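# Adjust equipment case latch hook for a proper seal

## Task

The hook on the case's latch is mis-set. Turn it further in or further out until closing the latch clamps the lid onto its gasket firmly enough to seal, yet the lever still shuts with nothing more than a firm push. At the end the case must be latched, with the hook's tip sitting behind the keeper's rim, and everything must stay in place on its own, not because the robot is holding it. Then release and move the gripper away.

## Robot and tools

Robot: one six-joint arm with a two-finger parallel gripper. Joint ranges in rad, base to gripper: waist -6.283 to 6.283, shoulder -2.304 to 2.304, elbow -4.224 to 0.061, forearm roll -6.283 to 6.283, wrist pitch -2.164 to 2.164, wrist roll -6.283 to 6.283. The elbow cannot quite straighten fully. The single camera is cam_wrist (672x504), mounted on the wrist.

Frame: all numbers use the scene frame. Its origin is on the table surface straight below the arm base; +z is up, and +y lies to the left when facing along +x. The base itself may be tilted. The reported hand position gets less accurate the farther the arm reaches.

Gripper: fingers extend along the gripper's own +z axis and close along its y axis. end_effector_position is the spot between the finger pads when closed, roughly 2 cm short of the tips; closing pushes the tips about 10 mm further along +z. Opening ranges from -1 (closed) to +1 (fully open, 0.084 m). grip_measured reports the actual finger opening on that same scale. To keep hold of something, command an opening well under grip_measured; the bigger the gap, the tighter the squeeze (about 24 N per pad, for parts up to roughly 6 cm wide). Echoing grip_measured back still presses lightly. A fast close can squeeze harder than the limit.

A row is 8 numbers: x, y, z, qw, qx, qy, qz, opening. x, y, z is an absolute target for end_effector_position in metres; qw, qx, qy, qz is an absolute orientation target for end_effector_quat_wxyz, w first; both are in the scene frame. The last number is the finger opening. To hold an orientation, repeat your chosen quaternion in every row rather than copying the drifted value from a result. Any target more than 0.6 m from the last reported position along any gripper axis is refused, and a refused call does nothing.

Per control step (1/30 s) the commanded pose is clamped to within 70 mm and 16 degrees of the measured pose, and position wins over orientation if both cannot be met. After an action ends the arm only continues to the last clamped pose, so check the result and send the remainder. Each joint target moves at most 3.14 rad/s, with 0.16 s to ramp up; joints are coordinated to arrive together.

Tools:
- execute_actions: {"actions": [...], "pictures": bool}. The list holds zero or one item. An empty list just reports the state. An action is {"rows": [row, ...], "steps": n} with 1 to 15 rows and n up to 15 (default 15); one row per step, the last row repeated if rows run out. A wait is {"steps": n}, n up to 300, counted from the previous result, so your thinking time is included. Pictures come by default.
- move: {"target": row, "speed": m/s}. Drives the gripper in a straight line to one absolute pose (same row layout). speed 0.002 to 0.5, default 0.25; rotation is capped at twice that in rad/s. The path takes 0.5 to 10 s and is cut off at 10 s. It takes the shorter rotation, ignores obstacles, and the real hand may lag, wander or exceed the speed, especially near full reach. The opening is applied at the start. The result adds a "move:" line: done (settled near target), off_target, moving, held or fault, plus limits: paced means the pose was clamped; held means safety checks blocked some steps, after which the arm may lunge fast. Distance to target is given.
- wait: {"seconds": 0 to 10}; sends nothing new.
- zoom_image: {"camera": "cam_wrist", "region": [x0, y0, x1, y1]} in pixels from the top-left, at most 504 by 504, for a sharper look at the latest image.
- finished_scene: {"scene": number of the current scene}. Answering without any tool call also ends things.

Result lines: the state line shows pose and linear/angular velocities (m/s, rad/s). "pose unreachable" means the clearance check (which treats any mount under the base as arm) altered or blocked the command; HELD flags each step affected. "Hand target" shows where the controller is currently steering.

Faults: if contact torque reaches a joint's load limit (N m: waist 55.8, shoulder 55.8, elbow 46.5, forearm roll 25.1, wrist pitch 17.6, wrist roll 17.6, a carried object's weight included), the arm stops, backs that joint off slightly, stays put for 10 s and drops the rest of the call. Holding loads warms motors: MOTOR HOT appears from 65 °C; at 80 °C brakes engage and OVER-TEMPERATURE FAULT is reported until cooled. Any stop is bad.

Avoid: knocking or placing anything off the table (immediate failure), dropping or slipping parts, slamming, hard impacts and heavy pushing. Contact hurts more at higher speed and when the target lies far beyond the contact point; an arm blocked by an object keeps pushing until commanded otherwise. Turn the hook gently, test the lever with moderate force, and be fully released and clear before finishing.

Each tool is called after "Request:" by a JSON object that holds its "name" and its "arguments".

## Session

Request:
{"name": "execute_actions", "arguments": {"actions": []}}

Scene clock: 0.00 s of 9600.00 s.
end_effector_position=(+0.6982, +0.1761, +0.3420) grip_measured=+1.00 end_effector_quat_wxyz=(+0.043, +0.868, +0.427, -0.250) end_effector_velocity=(-0.001, -0.000, -0.000) end_effector_angular_velocity=(-0.001, +0.001, +0.000)
Joint positions: [ 0.652 -0.404 -1.499 -0.484 -1.287 -0.013  0.084]
Joint velocities: [-0.    -0.     0.001  0.     0.     0.    -0.   ]
Hand target: +0.698, +0.176, +0.342; +0.043, +0.868, +0.427, -0.250

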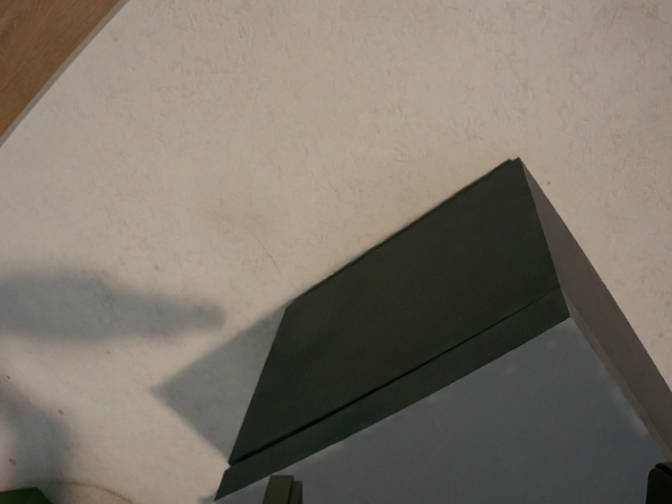

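Request:
{"name": "move", "arguments": {"target": [0.5,0.1,0.55,0,1,0,0,1]}}

Scene clock: 6.67 s of 9600.00 s.
end_effector_position=(+0.5009, +0.0993, +0.5494) grip_measured=+1.00 end_effector_quat_wxyz=(+0.001, +1.000, +0.000, +0.001) end_effector_velocity=(-0.001, -0.001, +0.002) end_effector_angular_velocity=(-0.002, -0.006, -0.004)
Joint positions: [ 1.146  0.558 -0.728 -0.643 -1.231  1.293  0.084]
Joint velocities: [ 0.011  0.004  0.002 -0.006 -0.008  0.014 -0.   ]
Hand target: +0.501, +0.099, +0.550; +0.001, +1.000, -0.000, +0.001
Off the commanded pose: 0.001 m, 0 deg.
move: done

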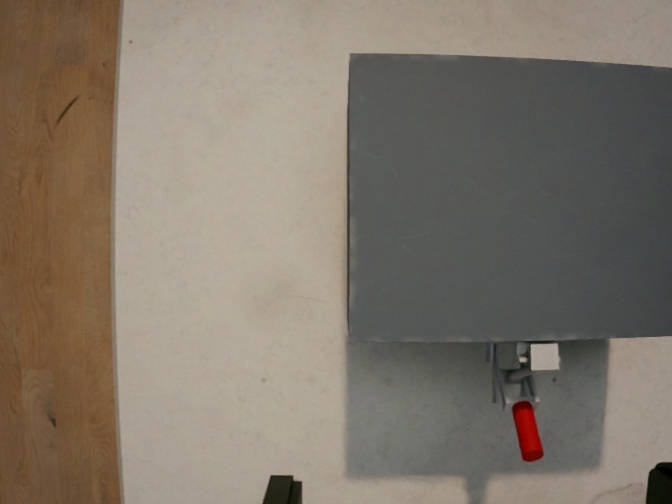

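Request:
{"name": "move", "arguments": {"target": [0.45,0.02,0.45,0,1,0,0,1]}}

Request:
{"name": "move", "arguments": {"target": [0.45,0.08,0.45,0,1,0,0,1]}}

Scene clock: 11.70 s of 9600.00 s.
end_effector_position=(+0.4499, +0.0201, +0.4501) grip_measured=+1.00 end_effector_quat_wxyz=(-0.000, +1.000, -0.000, -0.001) end_effector_velocity=(-0.001, -0.002, -0.002) end_effector_angular_velocity=(+0.001, +0.003, +0.001)
Joint positions: [ 0.831  0.805 -0.403 -0.644 -0.988  1.076  0.084]
Joint velocities: [-0.013  0.003  0.003  0.006  0.007 -0.014  0.   ]
Hand target: +0.450, +0.020, +0.450; -0.000, +1.000, -0.000, -0.001
Off the commanded pose: 0.000 m, 0 deg.
move: done

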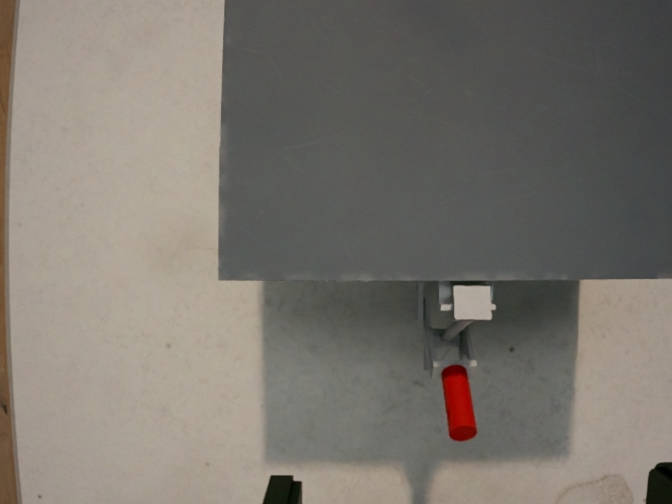

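Scene clock: 12.60 s of 9600.00 s.
end_effector_position=(+0.4500, +0.0795, +0.4501) grip_measured=+1.00 end_effector_quat_wxyz=(+0.000, +1.000, +0.000, +0.001) end_effector_velocity=(-0.001, +0.002, -0.001) end_effector_angular_velocity=(-0.004, +0.001, -0.000)
Joint positions: [ 1.017  0.63  -0.456 -0.707 -1.     1.327  0.084]
Joint velocities: [ 0.007 -0.009 -0.001 -0.004 -0.001  0.013  0.   ]
Hand target: +0.450, +0.080, +0.450; +0.000, +1.000, +0.000, +0.001
Off the commanded pose: 0.001 m, 0 deg.
move: done

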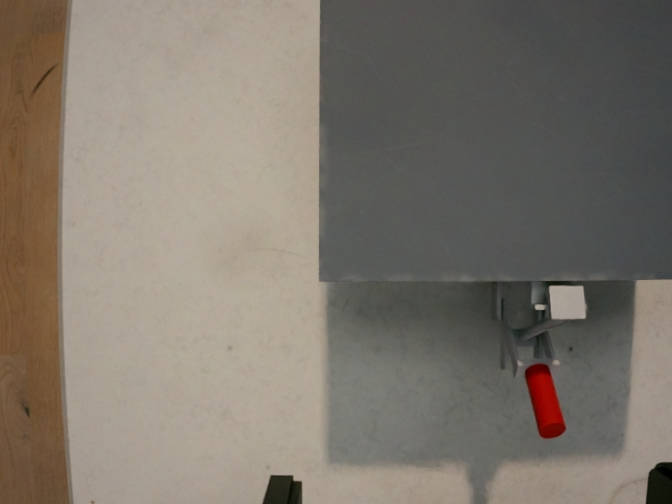

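Request:
{"name": "move", "arguments": {"target": [0.30,-0.06,0.2,0,0.766,0,0.643,1]}}

Scene clock: 21.47 s of 9600.00 s.
end_effector_position=(+0.4174, +0.0500, +0.3964) grip_measured=+1.00 end_effector_quat_wxyz=(-0.004, +0.989, +0.003, +0.145) end_effector_velocity=(-0.000, -0.000, -0.000) end_effector_angular_velocity=(-0.000, +0.000, +0.000)
Joint positions: [ 1.121  0.823 -0.142 -1.102 -0.969  1.699  0.084]
Joint velocities: [-0.     0.     0.001  0.    -0.    -0.     0.   ]
Hand target: +0.417, +0.050, +0.396; -0.004, +0.989, +0.003, +0.145
Off the commanded pose: 0.254 m, 63 deg; position and orientation clipped at the last step of the last action.
move: held; limits=paced,held; held on 69 of 93 steps, including the last
pose unreachable: on one or more control steps of this call an arm could not follow its commanded pose, so it was not sent that pose on those steps. On the call's last step it was still not sent that pose. It may still have moved: this result reports where it is.
cause: the commanded pose would bring two parts of the arm too close to each other (joints 2 (shoulder) to 4 (forearm roll) lie between them).

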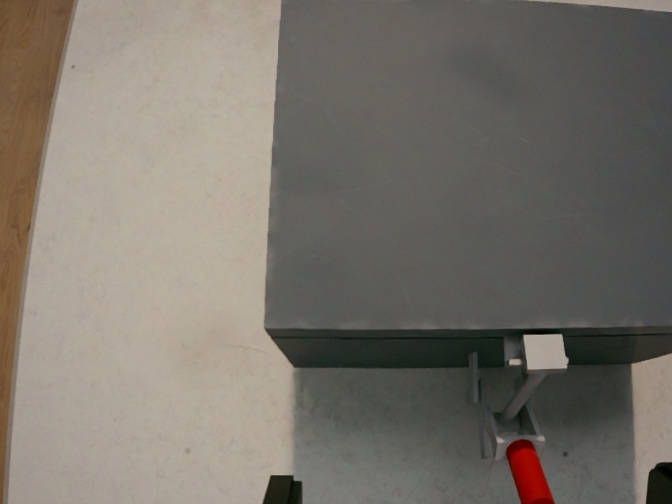

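Request:
{"name": "move", "arguments": {"target": [0.36,0.2,0.30,0,1,0,0,1]}}

Scene clock: 31.83 s of 9600.00 s.
end_effector_position=(+0.3597, +0.1992, +0.3006) grip_measured=+1.00 end_effector_quat_wxyz=(-0.000, +1.000, +0.000, +0.001) end_effector_velocity=(+0.001, +0.002, -0.002) end_effector_angular_velocity=(-0.001, -0.002, -0.000)
Joint positions: [ 1.152  0.015 -0.389 -1.192 -0.654  2.16   0.084]
Joint velocities: [-0.001 -0.01  -0.004 -0.01   0.001  0.011  0.   ]
Hand target: +0.360, +0.199, +0.300; -0.000, +1.000, +0.000, +0.001
Off the commanded pose: 0.001 m, 0 deg.
move: done; limits=paced

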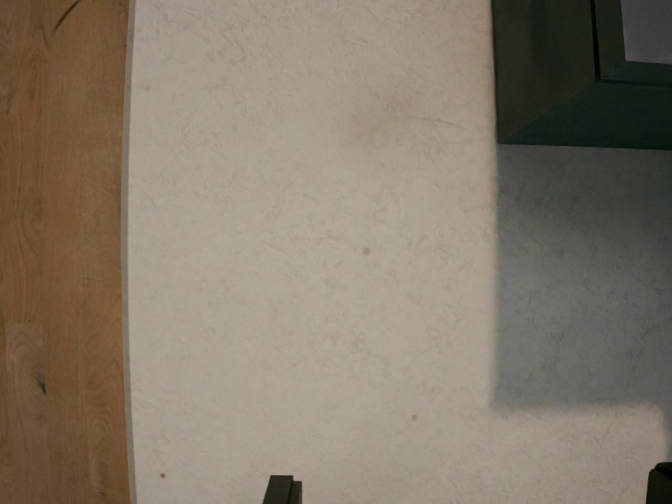

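Request:
{"name": "move", "arguments": {"target": [0.36,0.10,0.19,0.287,0.709,-0.41,0.497,1]}}

Scene clock: 38.20 s of 9600.00 s.
end_effector_position=(+0.3609, +0.1009, +0.1914) grip_measured=+1.00 end_effector_quat_wxyz=(+0.286, +0.710, -0.409, +0.497) end_effector_velocity=(-0.000, -0.001, -0.001) end_effector_angular_velocity=(-0.006, -0.007, -0.006)
Joint positions: [ 1.072 -1.011 -0.761 -1.119 -1.576  3.774  0.084]
Joint velocities: [-0.005 -0.006 -0.004  0.004 -0.005  0.007 -0.   ]
Hand target: +0.361, +0.101, +0.191; +0.286, +0.710, -0.410, +0.497
Off the commanded pose: 0.002 m, 0 deg.
move: done

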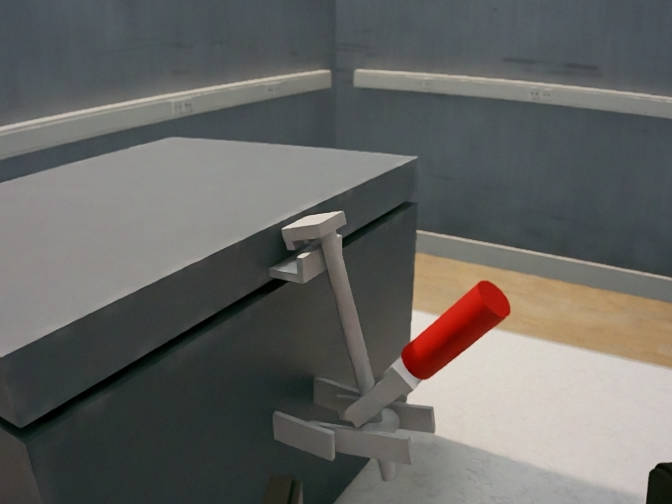

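Request:
{"name": "move", "arguments": {"target": [0.45,0.20,0.11,0.5,0.5,-0.5,0.5,1]}}

Scene clock: 41.43 s of 9600.00 s.
end_effector_position=(+0.4490, +0.2005, +0.1101) grip_measured=+1.00 end_effector_quat_wxyz=(+0.501, +0.501, -0.499, +0.499) end_effector_velocity=(+0.002, +0.001, -0.001) end_effector_angular_velocity=(-0.006, -0.002, -0.008)
Joint positions: [ 0.818 -1.364 -1.633 -0.811 -1.929  3.533  0.084]
Joint velocities: [-0.003 -0.007 -0.016  0.004 -0.008 -0.003  0.   ]
Hand target: +0.449, +0.201, +0.110; +0.501, +0.500, -0.499, +0.499
Off the commanded pose: 0.001 m, 0 deg.
move: done

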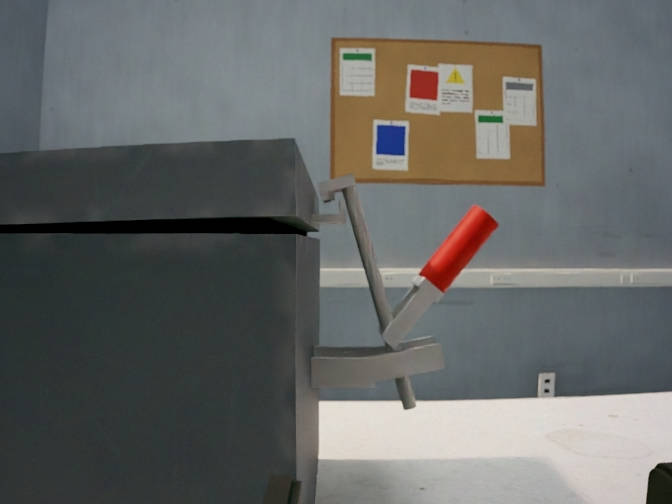

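Request:
{"name": "zoom_image", "arguments": {"camera": "cam_wrist", "region": [270,150,550,430]}}

Region (270, 150, 550, 430) of cam_wrist's 672x504 image, scaled by 1.800, with more detail than that image has.

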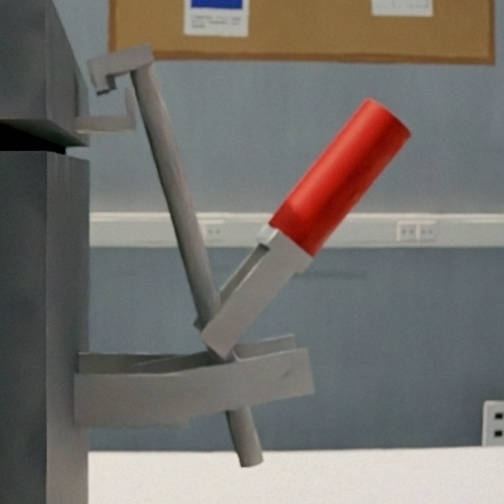

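Request:
{"name": "move", "arguments": {"target": [0.42,0.10,0.08,0.5,0.5,-0.5,0.5,1]}}

Scene clock: 66.83 s of 9600.00 s.
end_effector_position=(+0.4204, +0.1003, +0.0802) grip_measured=+1.00 end_effector_quat_wxyz=(+0.500, +0.500, -0.500, +0.500) end_effector_velocity=(-0.001, -0.002, -0.001) end_effector_angular_velocity=(-0.001, +0.002, +0.000)
Joint positions: [ 0.698 -1.316 -1.399 -0.893 -1.789  3.667  0.084]
Joint velocities: [-0.003  0.     0.005 -0.002  0.002  0.002 -0.   ]
Hand target: +0.420, +0.100, +0.080; +0.500, +0.500, -0.500, +0.500
Off the commanded pose: 0.000 m, 0 deg.
move: done

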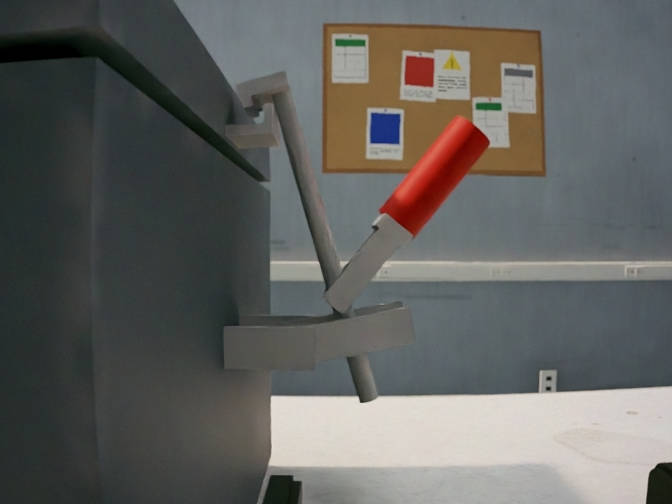

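Request:
{"name": "move", "arguments": {"target": [0.41,0.04,0.165,0.5,0.5,-0.5,0.5,1], "speed": 0.15}}

Scene clock: 73.67 s of 9600.00 s.
end_effector_position=(+0.4103, +0.0400, +0.1648) grip_measured=+1.00 end_effector_quat_wxyz=(+0.500, +0.500, -0.500, +0.500) end_effector_velocity=(+0.000, -0.001, +0.002) end_effector_angular_velocity=(+0.002, -0.000, +0.000)
Joint positions: [ 0.693 -1.071 -1.062 -0.884 -1.732  3.74   0.084]
Joint velocities: [ 0.001  0.006  0.006 -0.     0.002  0.001  0.   ]
Hand target: +0.410, +0.040, +0.165; +0.500, +0.500, -0.500, +0.500
Off the commanded pose: 0.000 m, 0 deg.
move: done

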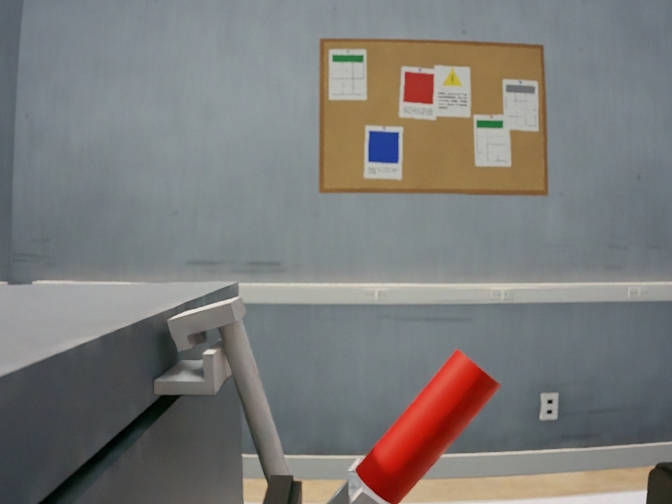

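Request:
{"name": "move", "arguments": {"target": [0.412,0.04,0.166,0.299,0.299,-0.641,0.641,-0.2]}}

Request:
{"name": "move", "arguments": {"target": [0.412,-0.03,0.166,0.299,0.299,-0.641,0.641,-0.2], "speed": 0.05}}

Scene clock: 82.17 s of 9600.00 s.
end_effector_position=(+0.4120, +0.0400, +0.1660) grip_measured=-0.22 end_effector_quat_wxyz=(-0.299, -0.299, +0.641, -0.641) end_effector_velocity=(-0.000, +0.000, -0.000) end_effector_angular_velocity=(+0.000, -0.010, +0.001)
Joint positions: [ 0.692 -1.067 -1.061 -0.885 -1.734  4.434  0.035]
Joint velocities: [ 0.    -0.     0.    -0.001 -0.     0.011 -0.   ]
Hand target: +0.412, +0.040, +0.166; -0.299, -0.299, +0.641, -0.641
Off the commanded pose: 0.000 m, 0 deg.
move: done

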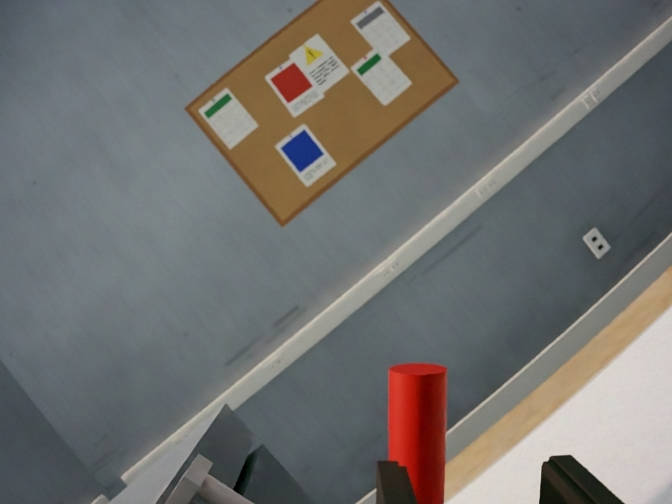

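Scene clock: 83.93 s of 9600.00 s.
end_effector_position=(+0.4121, -0.0297, +0.1660) grip_measured=-0.22 end_effector_quat_wxyz=(-0.299, -0.299, +0.641, -0.641) end_effector_velocity=(+0.000, -0.002, -0.000) end_effector_angular_velocity=(+0.000, -0.002, -0.002)
Joint positions: [ 0.574 -1.006 -0.935 -0.996 -1.699  4.49   0.035]
Joint velocities: [-0.003  0.002  0.002 -0.002  0.001  0.002  0.   ]
Hand target: +0.412, -0.030, +0.166; -0.299, -0.299, +0.641, -0.641
Off the commanded pose: 0.000 m, 0 deg.
move: done

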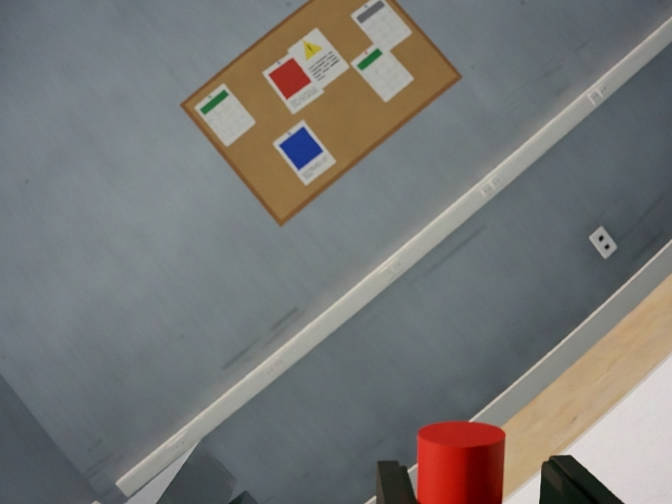

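Request:
{"name": "move", "arguments": {"target": [0.397,-0.038,0.151,0.213,0.213,-0.674,0.674,-0.2], "speed": 0.05}}

Request:
{"name": "execute_actions", "arguments": {"actions": [{"rows":[[0.391,-0.038,0.143,0.168,0.168,-0.687,0.687,-0.2],[0.391,-0.038,0.143,0.168,0.168,-0.687,0.687,-0.2],[0.391,-0.038,0.143,0.168,0.168,-0.687,0.687,-0.2],[0.391,-0.038,0.143,0.168,0.168,-0.687,0.687,-0.2],[0.391,-0.038,0.143,0.168,0.168,-0.687,0.687,-0.2],[0.391,-0.038,0.143,0.168,0.168,-0.687,0.687,-0.2],[0.3855,-0.038,0.134,0.123,0.123,-0.696,0.696,-0.2]],"steps":15}]}}

Scene clock: 91.37 s of 9600.00 s.
end_effector_position=(+0.3971, -0.0380, +0.1511) grip_measured=-0.22 end_effector_quat_wxyz=(-0.213, -0.213, +0.674, -0.674) end_effector_velocity=(-0.001, -0.000, -0.000) end_effector_angular_velocity=(-0.002, -0.011, -0.000)
Joint positions: [ 0.556 -1.049 -0.936 -1.008 -1.678  4.787  0.035]
Joint velocities: [-0.001 -0.001 -0.     0.001 -0.     0.012 -0.   ]
Hand target: +0.397, -0.038, +0.151; -0.213, -0.213, +0.674, -0.674
Off the commanded pose: 0.000 m, 0 deg.
move: done

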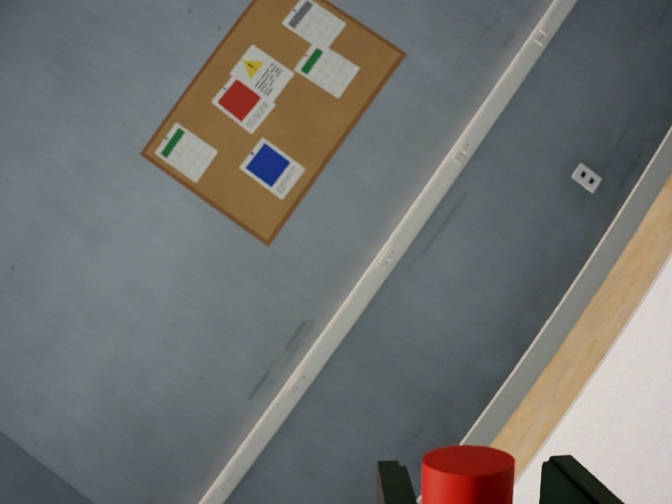

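Scene clock: 91.87 s of 9600.00 s.
end_effector_position=(+0.3870, -0.0380, +0.1358) grip_measured=-0.21 end_effector_quat_wxyz=(-0.130, -0.130, +0.695, -0.696) end_effector_velocity=(-0.009, +0.000, -0.012) end_effector_angular_velocity=(-0.004, -0.205, +0.007)
Joint positions: [ 0.55  -1.097 -0.96  -1.012 -1.668  5.051  0.035]
Joint velocities: [-0.004 -0.042 -0.02  -0.005  0.004  0.224  0.   ]
Hand target: +0.386, -0.038, +0.134; -0.123, -0.123, +0.696, -0.696
Off the commanded pose: 0.002 m, 1 deg.
Steps of this call (steps 1 to 15: all 15 steps of this action). Readings (end_effector_position):
1: (+0.3971, -0.0380, +0.1510)
2: (+0.3970, -0.0379, +0.1507)
4: (+0.3956, -0.0378, +0.1484)
8: (+0.3921, -0.0380, +0.1441)
15: the state above

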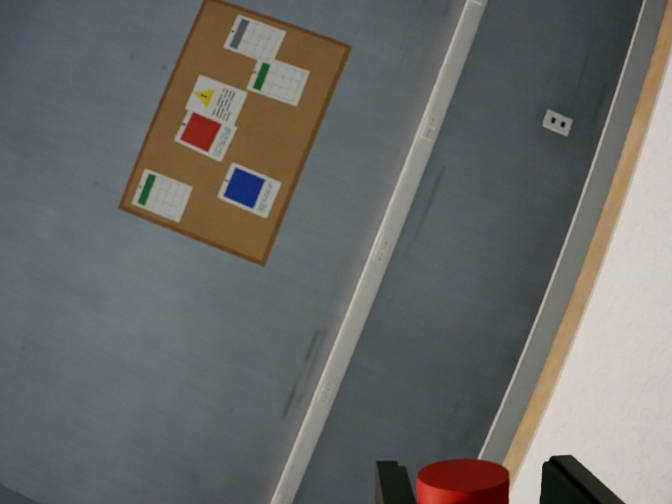

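Request:
{"name": "move", "arguments": {"target": [0.381,-0.038,0.113,0.031,0.031,-0.706,0.706,-0.2], "speed": 0.05}}

Request:
{"name": "move", "arguments": {"target": [0.382,-0.038,0.092,-0.062,-0.062,-0.704,0.704,-0.2], "speed": 0.05}}

Scene clock: 98.83 s of 9600.00 s.
end_effector_position=(+0.3825, -0.0380, +0.1149) grip_measured=-0.20 end_effector_quat_wxyz=(-0.029, -0.034, +0.704, -0.709) end_effector_velocity=(-0.001, -0.000, -0.001) end_effector_angular_velocity=(+0.000, -0.009, +0.001)
Joint positions: [ 0.534 -1.155 -1.007 -1.027 -1.671  5.343  0.035]
Joint velocities: [-0.    -0.002  0.001 -0.001  0.001  0.011 -0.   ]
Hand target: +0.381, -0.038, +0.113; -0.031, -0.031, +0.706, -0.706
Off the commanded pose: 0.002 m, 1 deg.
move: done

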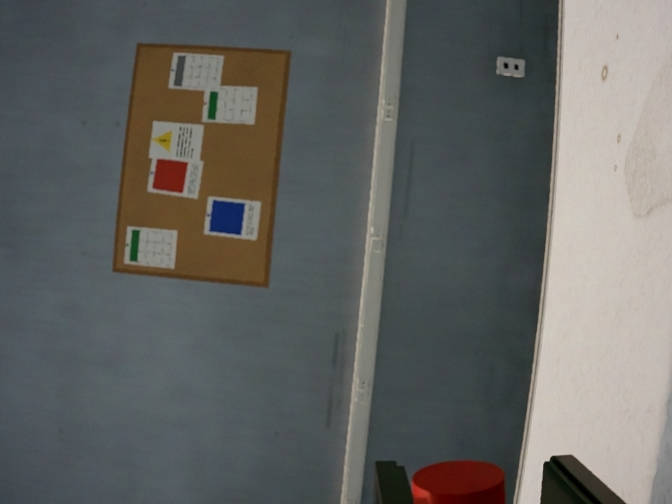

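Scene clock: 101.83 s of 9600.00 s.
end_effector_position=(+0.3802, -0.0392, +0.0956) grip_measured=+0.19 end_effector_quat_wxyz=(+0.061, +0.059, +0.701, -0.708) end_effector_velocity=(+0.000, -0.000, +0.000) end_effector_angular_velocity=(-0.001, -0.005, +0.001)
Joint positions: [ 0.515 -1.202 -1.054 -1.04  -1.674  5.603  0.052]
Joint velocities: [-0.    -0.     0.    -0.001 -0.001  0.006  0.001]
Hand target: +0.382, -0.038, +0.092; +0.062, +0.062, +0.704, -0.704
Off the commanded pose: 0.004 m, 1 deg.
move: off_target

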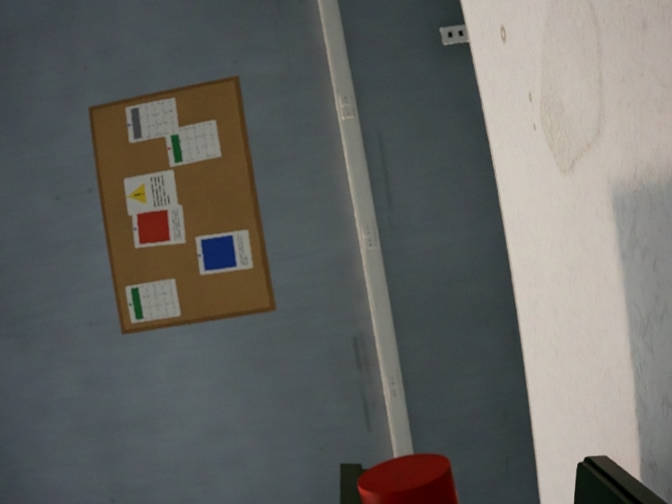

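Request:
{"name": "move", "arguments": {"target": [0.383,-0.038,0.122,0.031,0.031,-0.706,0.706,-0.2], "speed": 0.05}}

Request:
{"name": "move", "arguments": {"target": [0.383,0.02,0.122,0.031,0.031,-0.706,0.706,-0.2], "speed": 0.1}}

Request:
{"name": "move", "arguments": {"target": [0.42,0.10,0.08,0.5,0.5,-0.5,0.5,-0.2], "speed": 0.4}}

Scene clock: 107.07 s of 9600.00 s.
end_effector_position=(+0.3842, -0.0380, +0.1231) grip_measured=-0.21 end_effector_quat_wxyz=(-0.029, -0.032, +0.704, -0.708) end_effector_velocity=(-0.001, +0.000, +0.001) end_effector_angular_velocity=(+0.002, +0.012, -0.002)
Joint positions: [ 0.54  -1.132 -0.988 -1.021 -1.67   5.341  0.035]
Joint velocities: [ 0.001  0.003  0.003  0.001  0.003 -0.012 -0.   ]
Hand target: +0.383, -0.038, +0.122; -0.031, -0.031, +0.706, -0.706
Off the commanded pose: 0.002 m, 0 deg.
move: done

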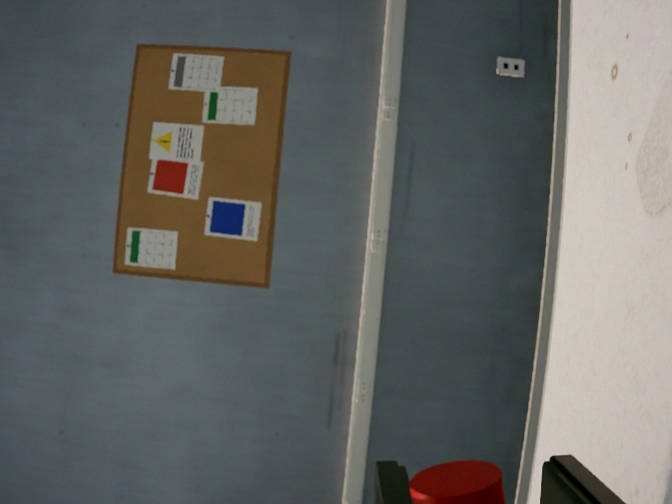

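Scene clock: 108.10 s of 9600.00 s.
end_effector_position=(+0.3828, +0.0196, +0.1219) grip_measured=-0.22 end_effector_quat_wxyz=(-0.031, -0.031, +0.706, -0.706) end_effector_velocity=(+0.000, +0.002, +0.002) end_effector_angular_velocity=(-0.006, +0.001, +0.002)
Joint positions: [ 0.645 -1.175 -1.087 -0.923 -1.684  5.287  0.035]
Joint velocities: [ 0.003 -0.001 -0.002  0.005 -0.007 -0.002  0.   ]
Hand target: +0.383, +0.020, +0.122; -0.031, -0.031, +0.706, -0.707
Off the commanded pose: 0.000 m, 0 deg.
move: done

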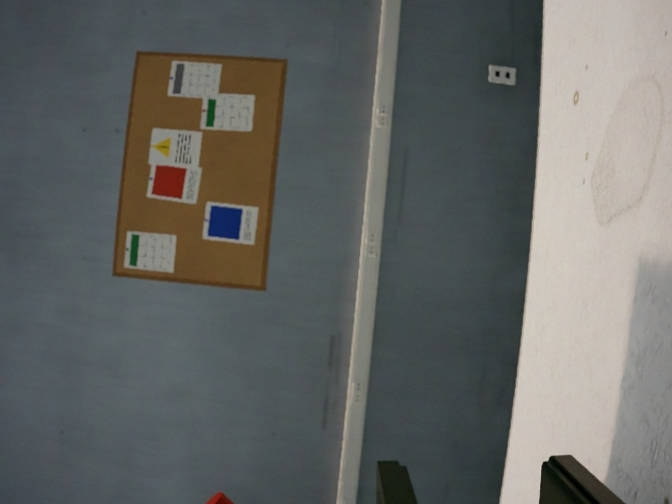

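Scene clock: 110.53 s of 9600.00 s.
end_effector_position=(+0.4196, +0.1001, +0.0800) grip_measured=-0.21 end_effector_quat_wxyz=(+0.500, +0.500, -0.500, +0.500) end_effector_velocity=(+0.000, +0.001, -0.001) end_effector_angular_velocity=(+0.000, +0.012, -0.000)
Joint positions: [ 0.697 -1.318 -1.399 -0.892 -1.789  3.67   0.035]
Joint velocities: [ 0.    -0.002 -0.003  0.    -0.001 -0.013  0.   ]
Hand target: +0.420, +0.100, +0.080; +0.500, +0.500, -0.500, +0.500
Off the commanded pose: 0.000 m, 0 deg.
move: done

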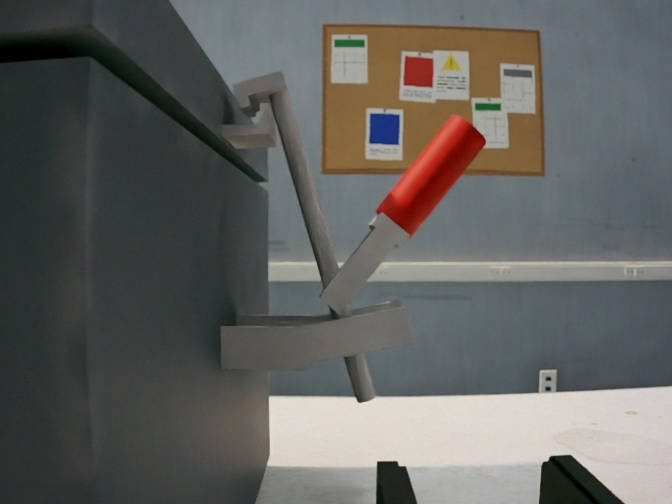

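Request:
{"name": "move", "arguments": {"target": [0.46,0.15,0.30,0,0.383,-0.924,0,0.3], "speed": 0.4}}

Request:
{"name": "move", "arguments": {"target": [0.50,-0.037,0.29,0.148,0,-0.989,0,0.3], "speed": 0.4}}

Scene clock: 125.03 s of 9600.00 s.
end_effector_position=(+0.4592, +0.1491, +0.2984) grip_measured=+0.29 end_effector_quat_wxyz=(-0.001, -0.382, +0.924, -0.001) end_effector_velocity=(+0.001, +0.001, +0.002) end_effector_angular_velocity=(+0.013, -0.009, -0.005)
Joint positions: [ 0.849  0.132 -0.465 -1.13  -0.597  4.115  0.056]
Joint velocities: [-0.     0.011  0.005 -0.012  0.008  0.012  0.   ]
Hand target: +0.459, +0.149, +0.299; +0.000, -0.382, +0.924, -0.000
Off the commanded pose: 0.002 m, 0 deg.
move: done

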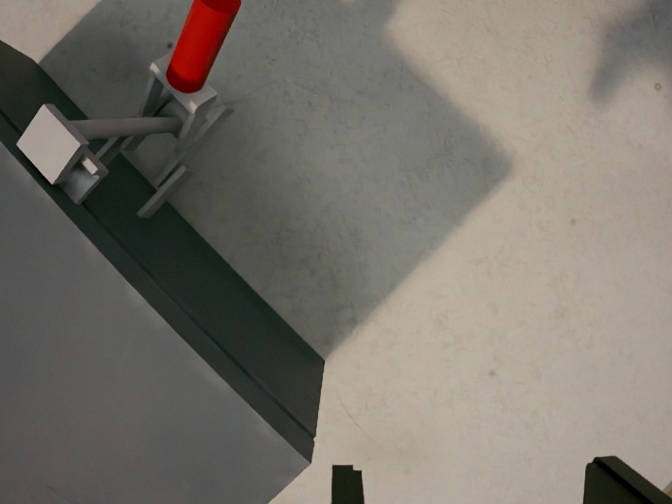

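Scene clock: 126.70 s of 9600.00 s.
end_effector_position=(+0.4993, -0.0355, +0.2901) grip_measured=+0.29 end_effector_quat_wxyz=(-0.150, -0.000, +0.989, +0.001) end_effector_velocity=(+0.001, -0.002, -0.000) end_effector_angular_velocity=(+0.005, +0.008, -0.009)
Joint positions: [ 0.189  0.248 -0.568 -0.379 -0.588  3.591  0.056]
Joint velocities: [-0.013 -0.003 -0.006  0.025 -0.003 -0.027 -0.   ]
Hand target: +0.499, -0.036, +0.290; -0.150, +0.000, +0.989, +0.002
Off the commanded pose: 0.002 m, 0 deg.
move: done

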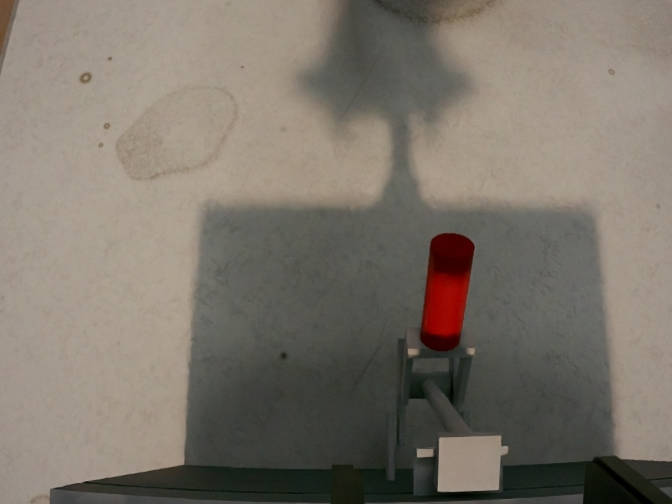

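Request:
{"name": "move", "arguments": {"target": [0.496,-0.024,0.25,0.148,0,-0.989,0,0.3], "speed": 0.1}}

Scene clock: 131.43 s of 9600.00 s.
end_effector_position=(+0.4960, -0.0241, +0.2503) grip_measured=+0.29 end_effector_quat_wxyz=(-0.148, +0.000, +0.989, -0.000) end_effector_velocity=(-0.000, +0.001, -0.002) end_effector_angular_velocity=(-0.001, -0.000, -0.000)
Joint positions: [ 0.197  0.138 -0.566 -0.468 -0.486  3.699  0.056]
Joint velocities: [ 0.001 -0.006  0.001 -0.008  0.005  0.01   0.   ]
Hand target: +0.496, -0.024, +0.250; -0.148, -0.000, +0.989, -0.000
Off the commanded pose: 0.000 m, 0 deg.
move: done

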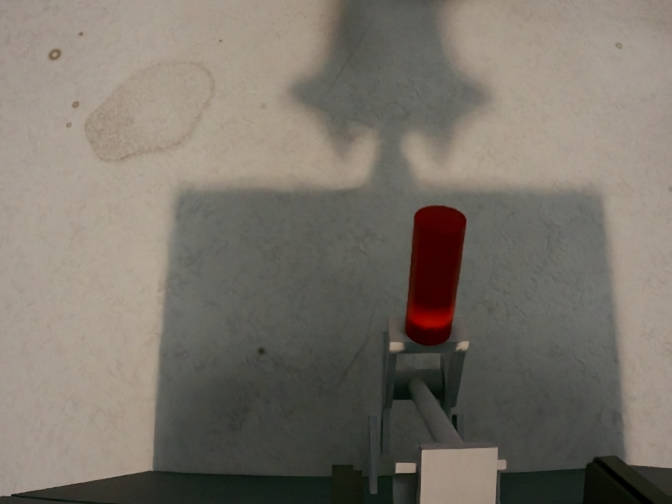

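Request:
{"name": "zoom_image", "arguments": {"camera": "cam_wrist", "region": [300,400,672,504]}}

Region (300, 400, 672, 504) of cam_wrist's 672x504 image, scaled by 1.355, with more detail than that image has; it fills the top 141 rows of this view, and the rest is white.

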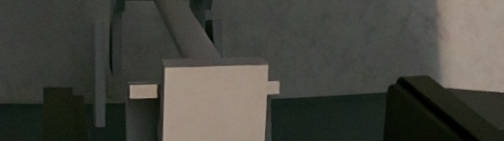

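Request:
{"name": "move", "arguments": {"target": [0.488,-0.027,0.243,0.148,0,-0.989,0,-0.1], "speed": 0.05}}

Request:
{"name": "move", "arguments": {"target": [0.488,-0.027,0.243,0.148,0,-0.989,0,-0.8], "speed": 0.05}}

Scene clock: 140.07 s of 9600.00 s.
end_effector_position=(+0.4882, -0.0269, +0.2432) grip_measured=-0.11 end_effector_quat_wxyz=(-0.148, +0.000, +0.989, +0.000) end_effector_velocity=(-0.001, -0.000, -0.002) end_effector_angular_velocity=(+0.000, -0.000, -0.001)
Joint positions: [ 0.185  0.131 -0.548 -0.487 -0.459  3.71   0.039]
Joint velocities: [-0.002 -0.002  0.004 -0.004  0.006  0.004 -0.   ]
Hand target: +0.488, -0.027, +0.243; -0.148, +0.000, +0.989, +0.000
Off the commanded pose: 0.000 m, 0 deg.
move: done

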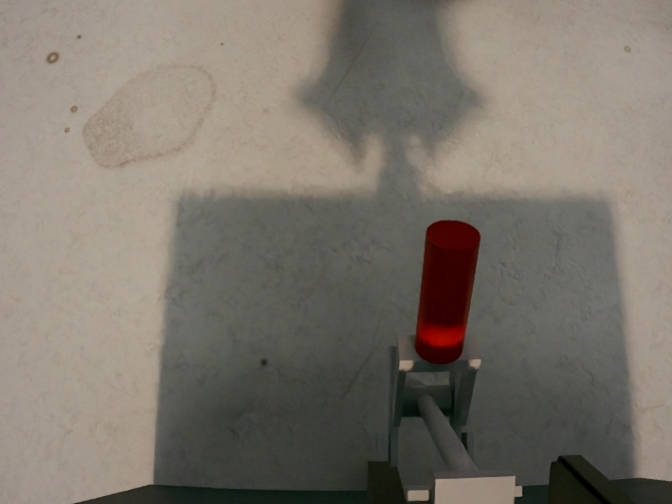

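Scene clock: 140.77 s of 9600.00 s.
end_effector_position=(+0.4880, -0.0270, +0.2430) grip_measured=-0.82 end_effector_quat_wxyz=(-0.148, +0.000, +0.989, +0.000) end_effector_velocity=(+0.001, -0.000, +0.000) end_effector_angular_velocity=(-0.000, -0.001, -0.000)
Joint positions: [ 0.185  0.13  -0.547 -0.487 -0.459  3.71   0.008]
Joint velocities: [-0.     0.    -0.001 -0.    -0.    -0.     0.   ]
Hand target: +0.488, -0.027, +0.243; -0.148, +0.000, +0.989, -0.000
Off the commanded pose: 0.000 m, 0 deg.
move: done

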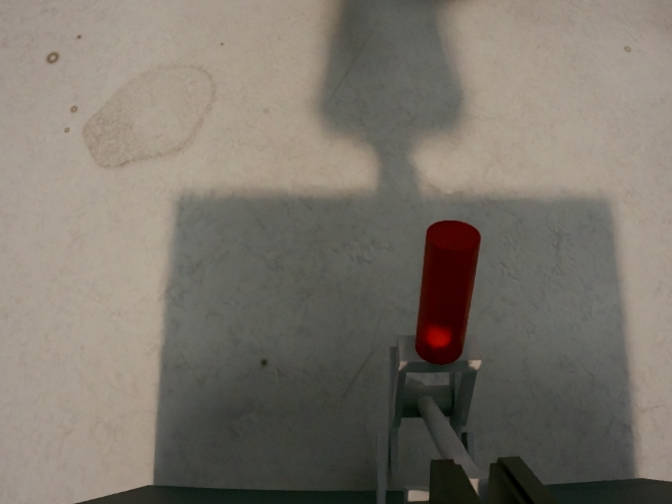

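Request:
{"name": "move", "arguments": {"target": [0.488,-0.026,0.243,0.148,0,-0.989,0,-0.1]}}

Request:
{"name": "move", "arguments": {"target": [0.485,-0.026,0.233,0.148,0,-0.989,0,-0.1], "speed": 0.05}}

Request:
{"name": "move", "arguments": {"target": [0.485,-0.026,0.233,0.148,0,-0.989,0,-0.8]}}

Scene clock: 144.77 s of 9600.00 s.
end_effector_position=(+0.4880, -0.0260, +0.2430) grip_measured=-0.11 end_effector_quat_wxyz=(-0.148, -0.000, +0.989, -0.000) end_effector_velocity=(+0.000, +0.000, +0.000) end_effector_angular_velocity=(+0.000, -0.001, +0.000)
Joint positions: [ 0.187  0.13  -0.547 -0.489 -0.459  3.714  0.039]
Joint velocities: [ 0.001  0.    -0.    -0.    -0.     0.     0.   ]
Hand target: +0.488, -0.026, +0.243; -0.148, -0.000, +0.989, -0.000
Off the commanded pose: 0.000 m, 0 deg.
move: done

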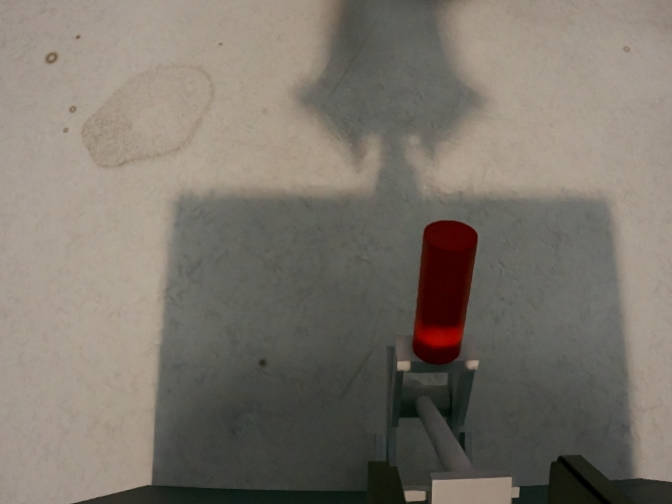

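Scene clock: 145.50 s of 9600.00 s.
end_effector_position=(+0.4850, -0.0260, +0.2332) grip_measured=-0.11 end_effector_quat_wxyz=(-0.148, -0.000, +0.989, +0.000) end_effector_velocity=(+0.000, +0.000, -0.002) end_effector_angular_velocity=(-0.000, -0.002, +0.001)
Joint positions: [ 0.181  0.105 -0.544 -0.515 -0.433  3.738  0.039]
Joint velocities: [-0.001 -0.005 -0.    -0.008  0.006  0.007  0.   ]
Hand target: +0.485, -0.026, +0.233; -0.148, -0.000, +0.989, -0.000
Off the commanded pose: 0.000 m, 0 deg.
move: done

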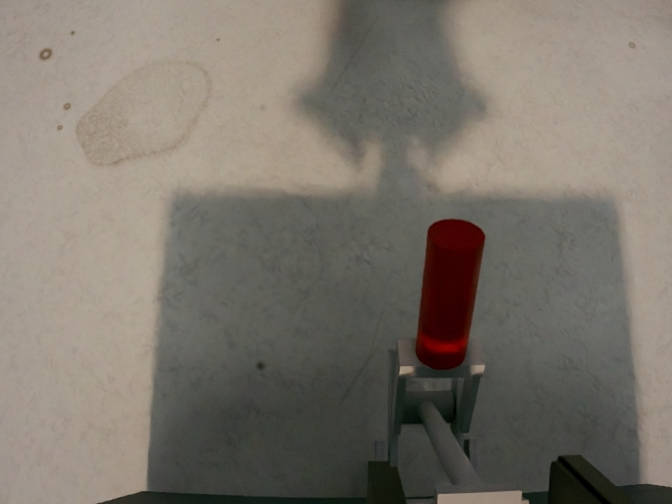

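Scene clock: 146.20 s of 9600.00 s.
end_effector_position=(+0.4850, -0.0260, +0.2330) grip_measured=-0.82 end_effector_quat_wxyz=(-0.148, +0.000, +0.989, +0.000) end_effector_velocity=(+0.000, -0.000, -0.000) end_effector_angular_velocity=(+0.000, -0.000, +0.000)
Joint positions: [ 0.181  0.104 -0.544 -0.516 -0.432  3.738  0.008]
Joint velocities: [-0. -0. -0. -0.  0. -0. -0.]
Hand target: +0.485, -0.026, +0.233; -0.148, -0.000, +0.989, -0.000
Off the commanded pose: 0.000 m, 0 deg.
move: done

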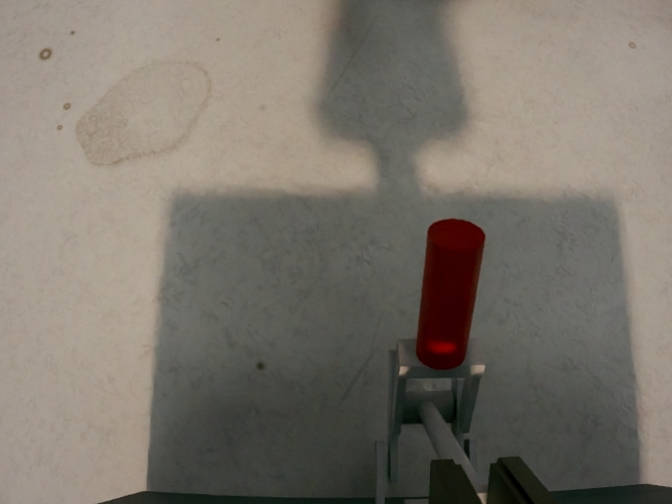

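Request:
{"name": "move", "arguments": {"target": [0.487,-0.025,0.232,0.148,0,-0.989,0,-0.1]}}

Request:
{"name": "move", "arguments": {"target": [0.4845,-0.025,0.222,0.148,0,-0.989,0,-0.1], "speed": 0.05}}

Request:
{"name": "move", "arguments": {"target": [0.4845,-0.025,0.222,0.148,0,-0.989,0,-0.8]}}

Scene clock: 149.23 s of 9600.00 s.
end_effector_position=(+0.4869, -0.0250, +0.2320) grip_measured=-0.11 end_effector_quat_wxyz=(-0.148, -0.000, +0.989, -0.000) end_effector_velocity=(+0.000, -0.000, -0.000) end_effector_angular_velocity=(-0.001, +0.001, -0.000)
Joint positions: [ 0.183  0.098 -0.55  -0.517 -0.432  3.741  0.039]
Joint velocities: [ 0.    -0.001 -0.001 -0.    -0.001  0.001 -0.   ]
Hand target: +0.487, -0.025, +0.232; -0.148, -0.000, +0.989, -0.000
Off the commanded pose: 0.000 m, 0 deg.
move: done

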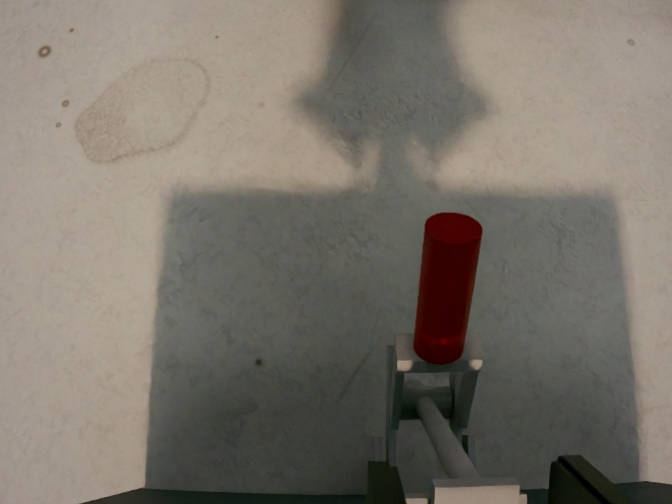

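Scene clock: 149.97 s of 9600.00 s.
end_effector_position=(+0.4841, -0.0251, +0.2222) grip_measured=-0.11 end_effector_quat_wxyz=(-0.149, -0.000, +0.989, -0.000) end_effector_velocity=(-0.001, -0.000, -0.002) end_effector_angular_velocity=(-0.000, -0.000, +0.000)
Joint positions: [ 0.177  0.072 -0.548 -0.546 -0.407  3.767  0.039]
Joint velocities: [-0.001 -0.006  0.001 -0.008  0.005  0.008  0.   ]
Hand target: +0.484, -0.025, +0.222; -0.148, -0.000, +0.989, -0.000
Off the commanded pose: 0.000 m, 0 deg.
move: done

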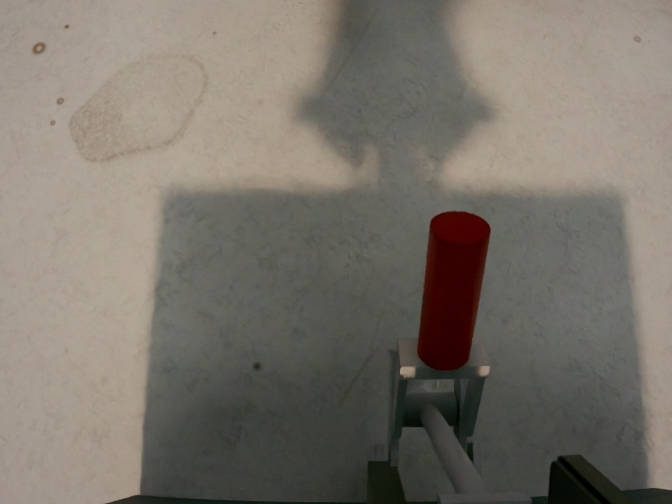

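Scene clock: 150.67 s of 9600.00 s.
end_effector_position=(+0.4843, -0.0250, +0.2220) grip_measured=-0.51 end_effector_quat_wxyz=(-0.148, -0.000, +0.989, -0.000) end_effector_velocity=(+0.000, -0.000, -0.000) end_effector_angular_velocity=(+0.000, -0.001, +0.001)
Joint positions: [ 0.177  0.071 -0.548 -0.546 -0.406  3.768  0.022]
Joint velocities: [-0.     0.    -0.    -0.001  0.001 -0.    -0.   ]
Hand target: +0.484, -0.025, +0.222; -0.148, +0.000, +0.989, +0.000
Off the commanded pose: 0.000 m, 0 deg.
move: done

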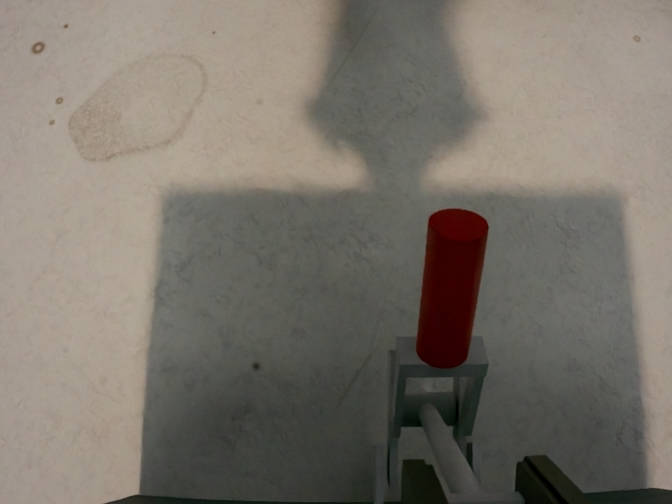

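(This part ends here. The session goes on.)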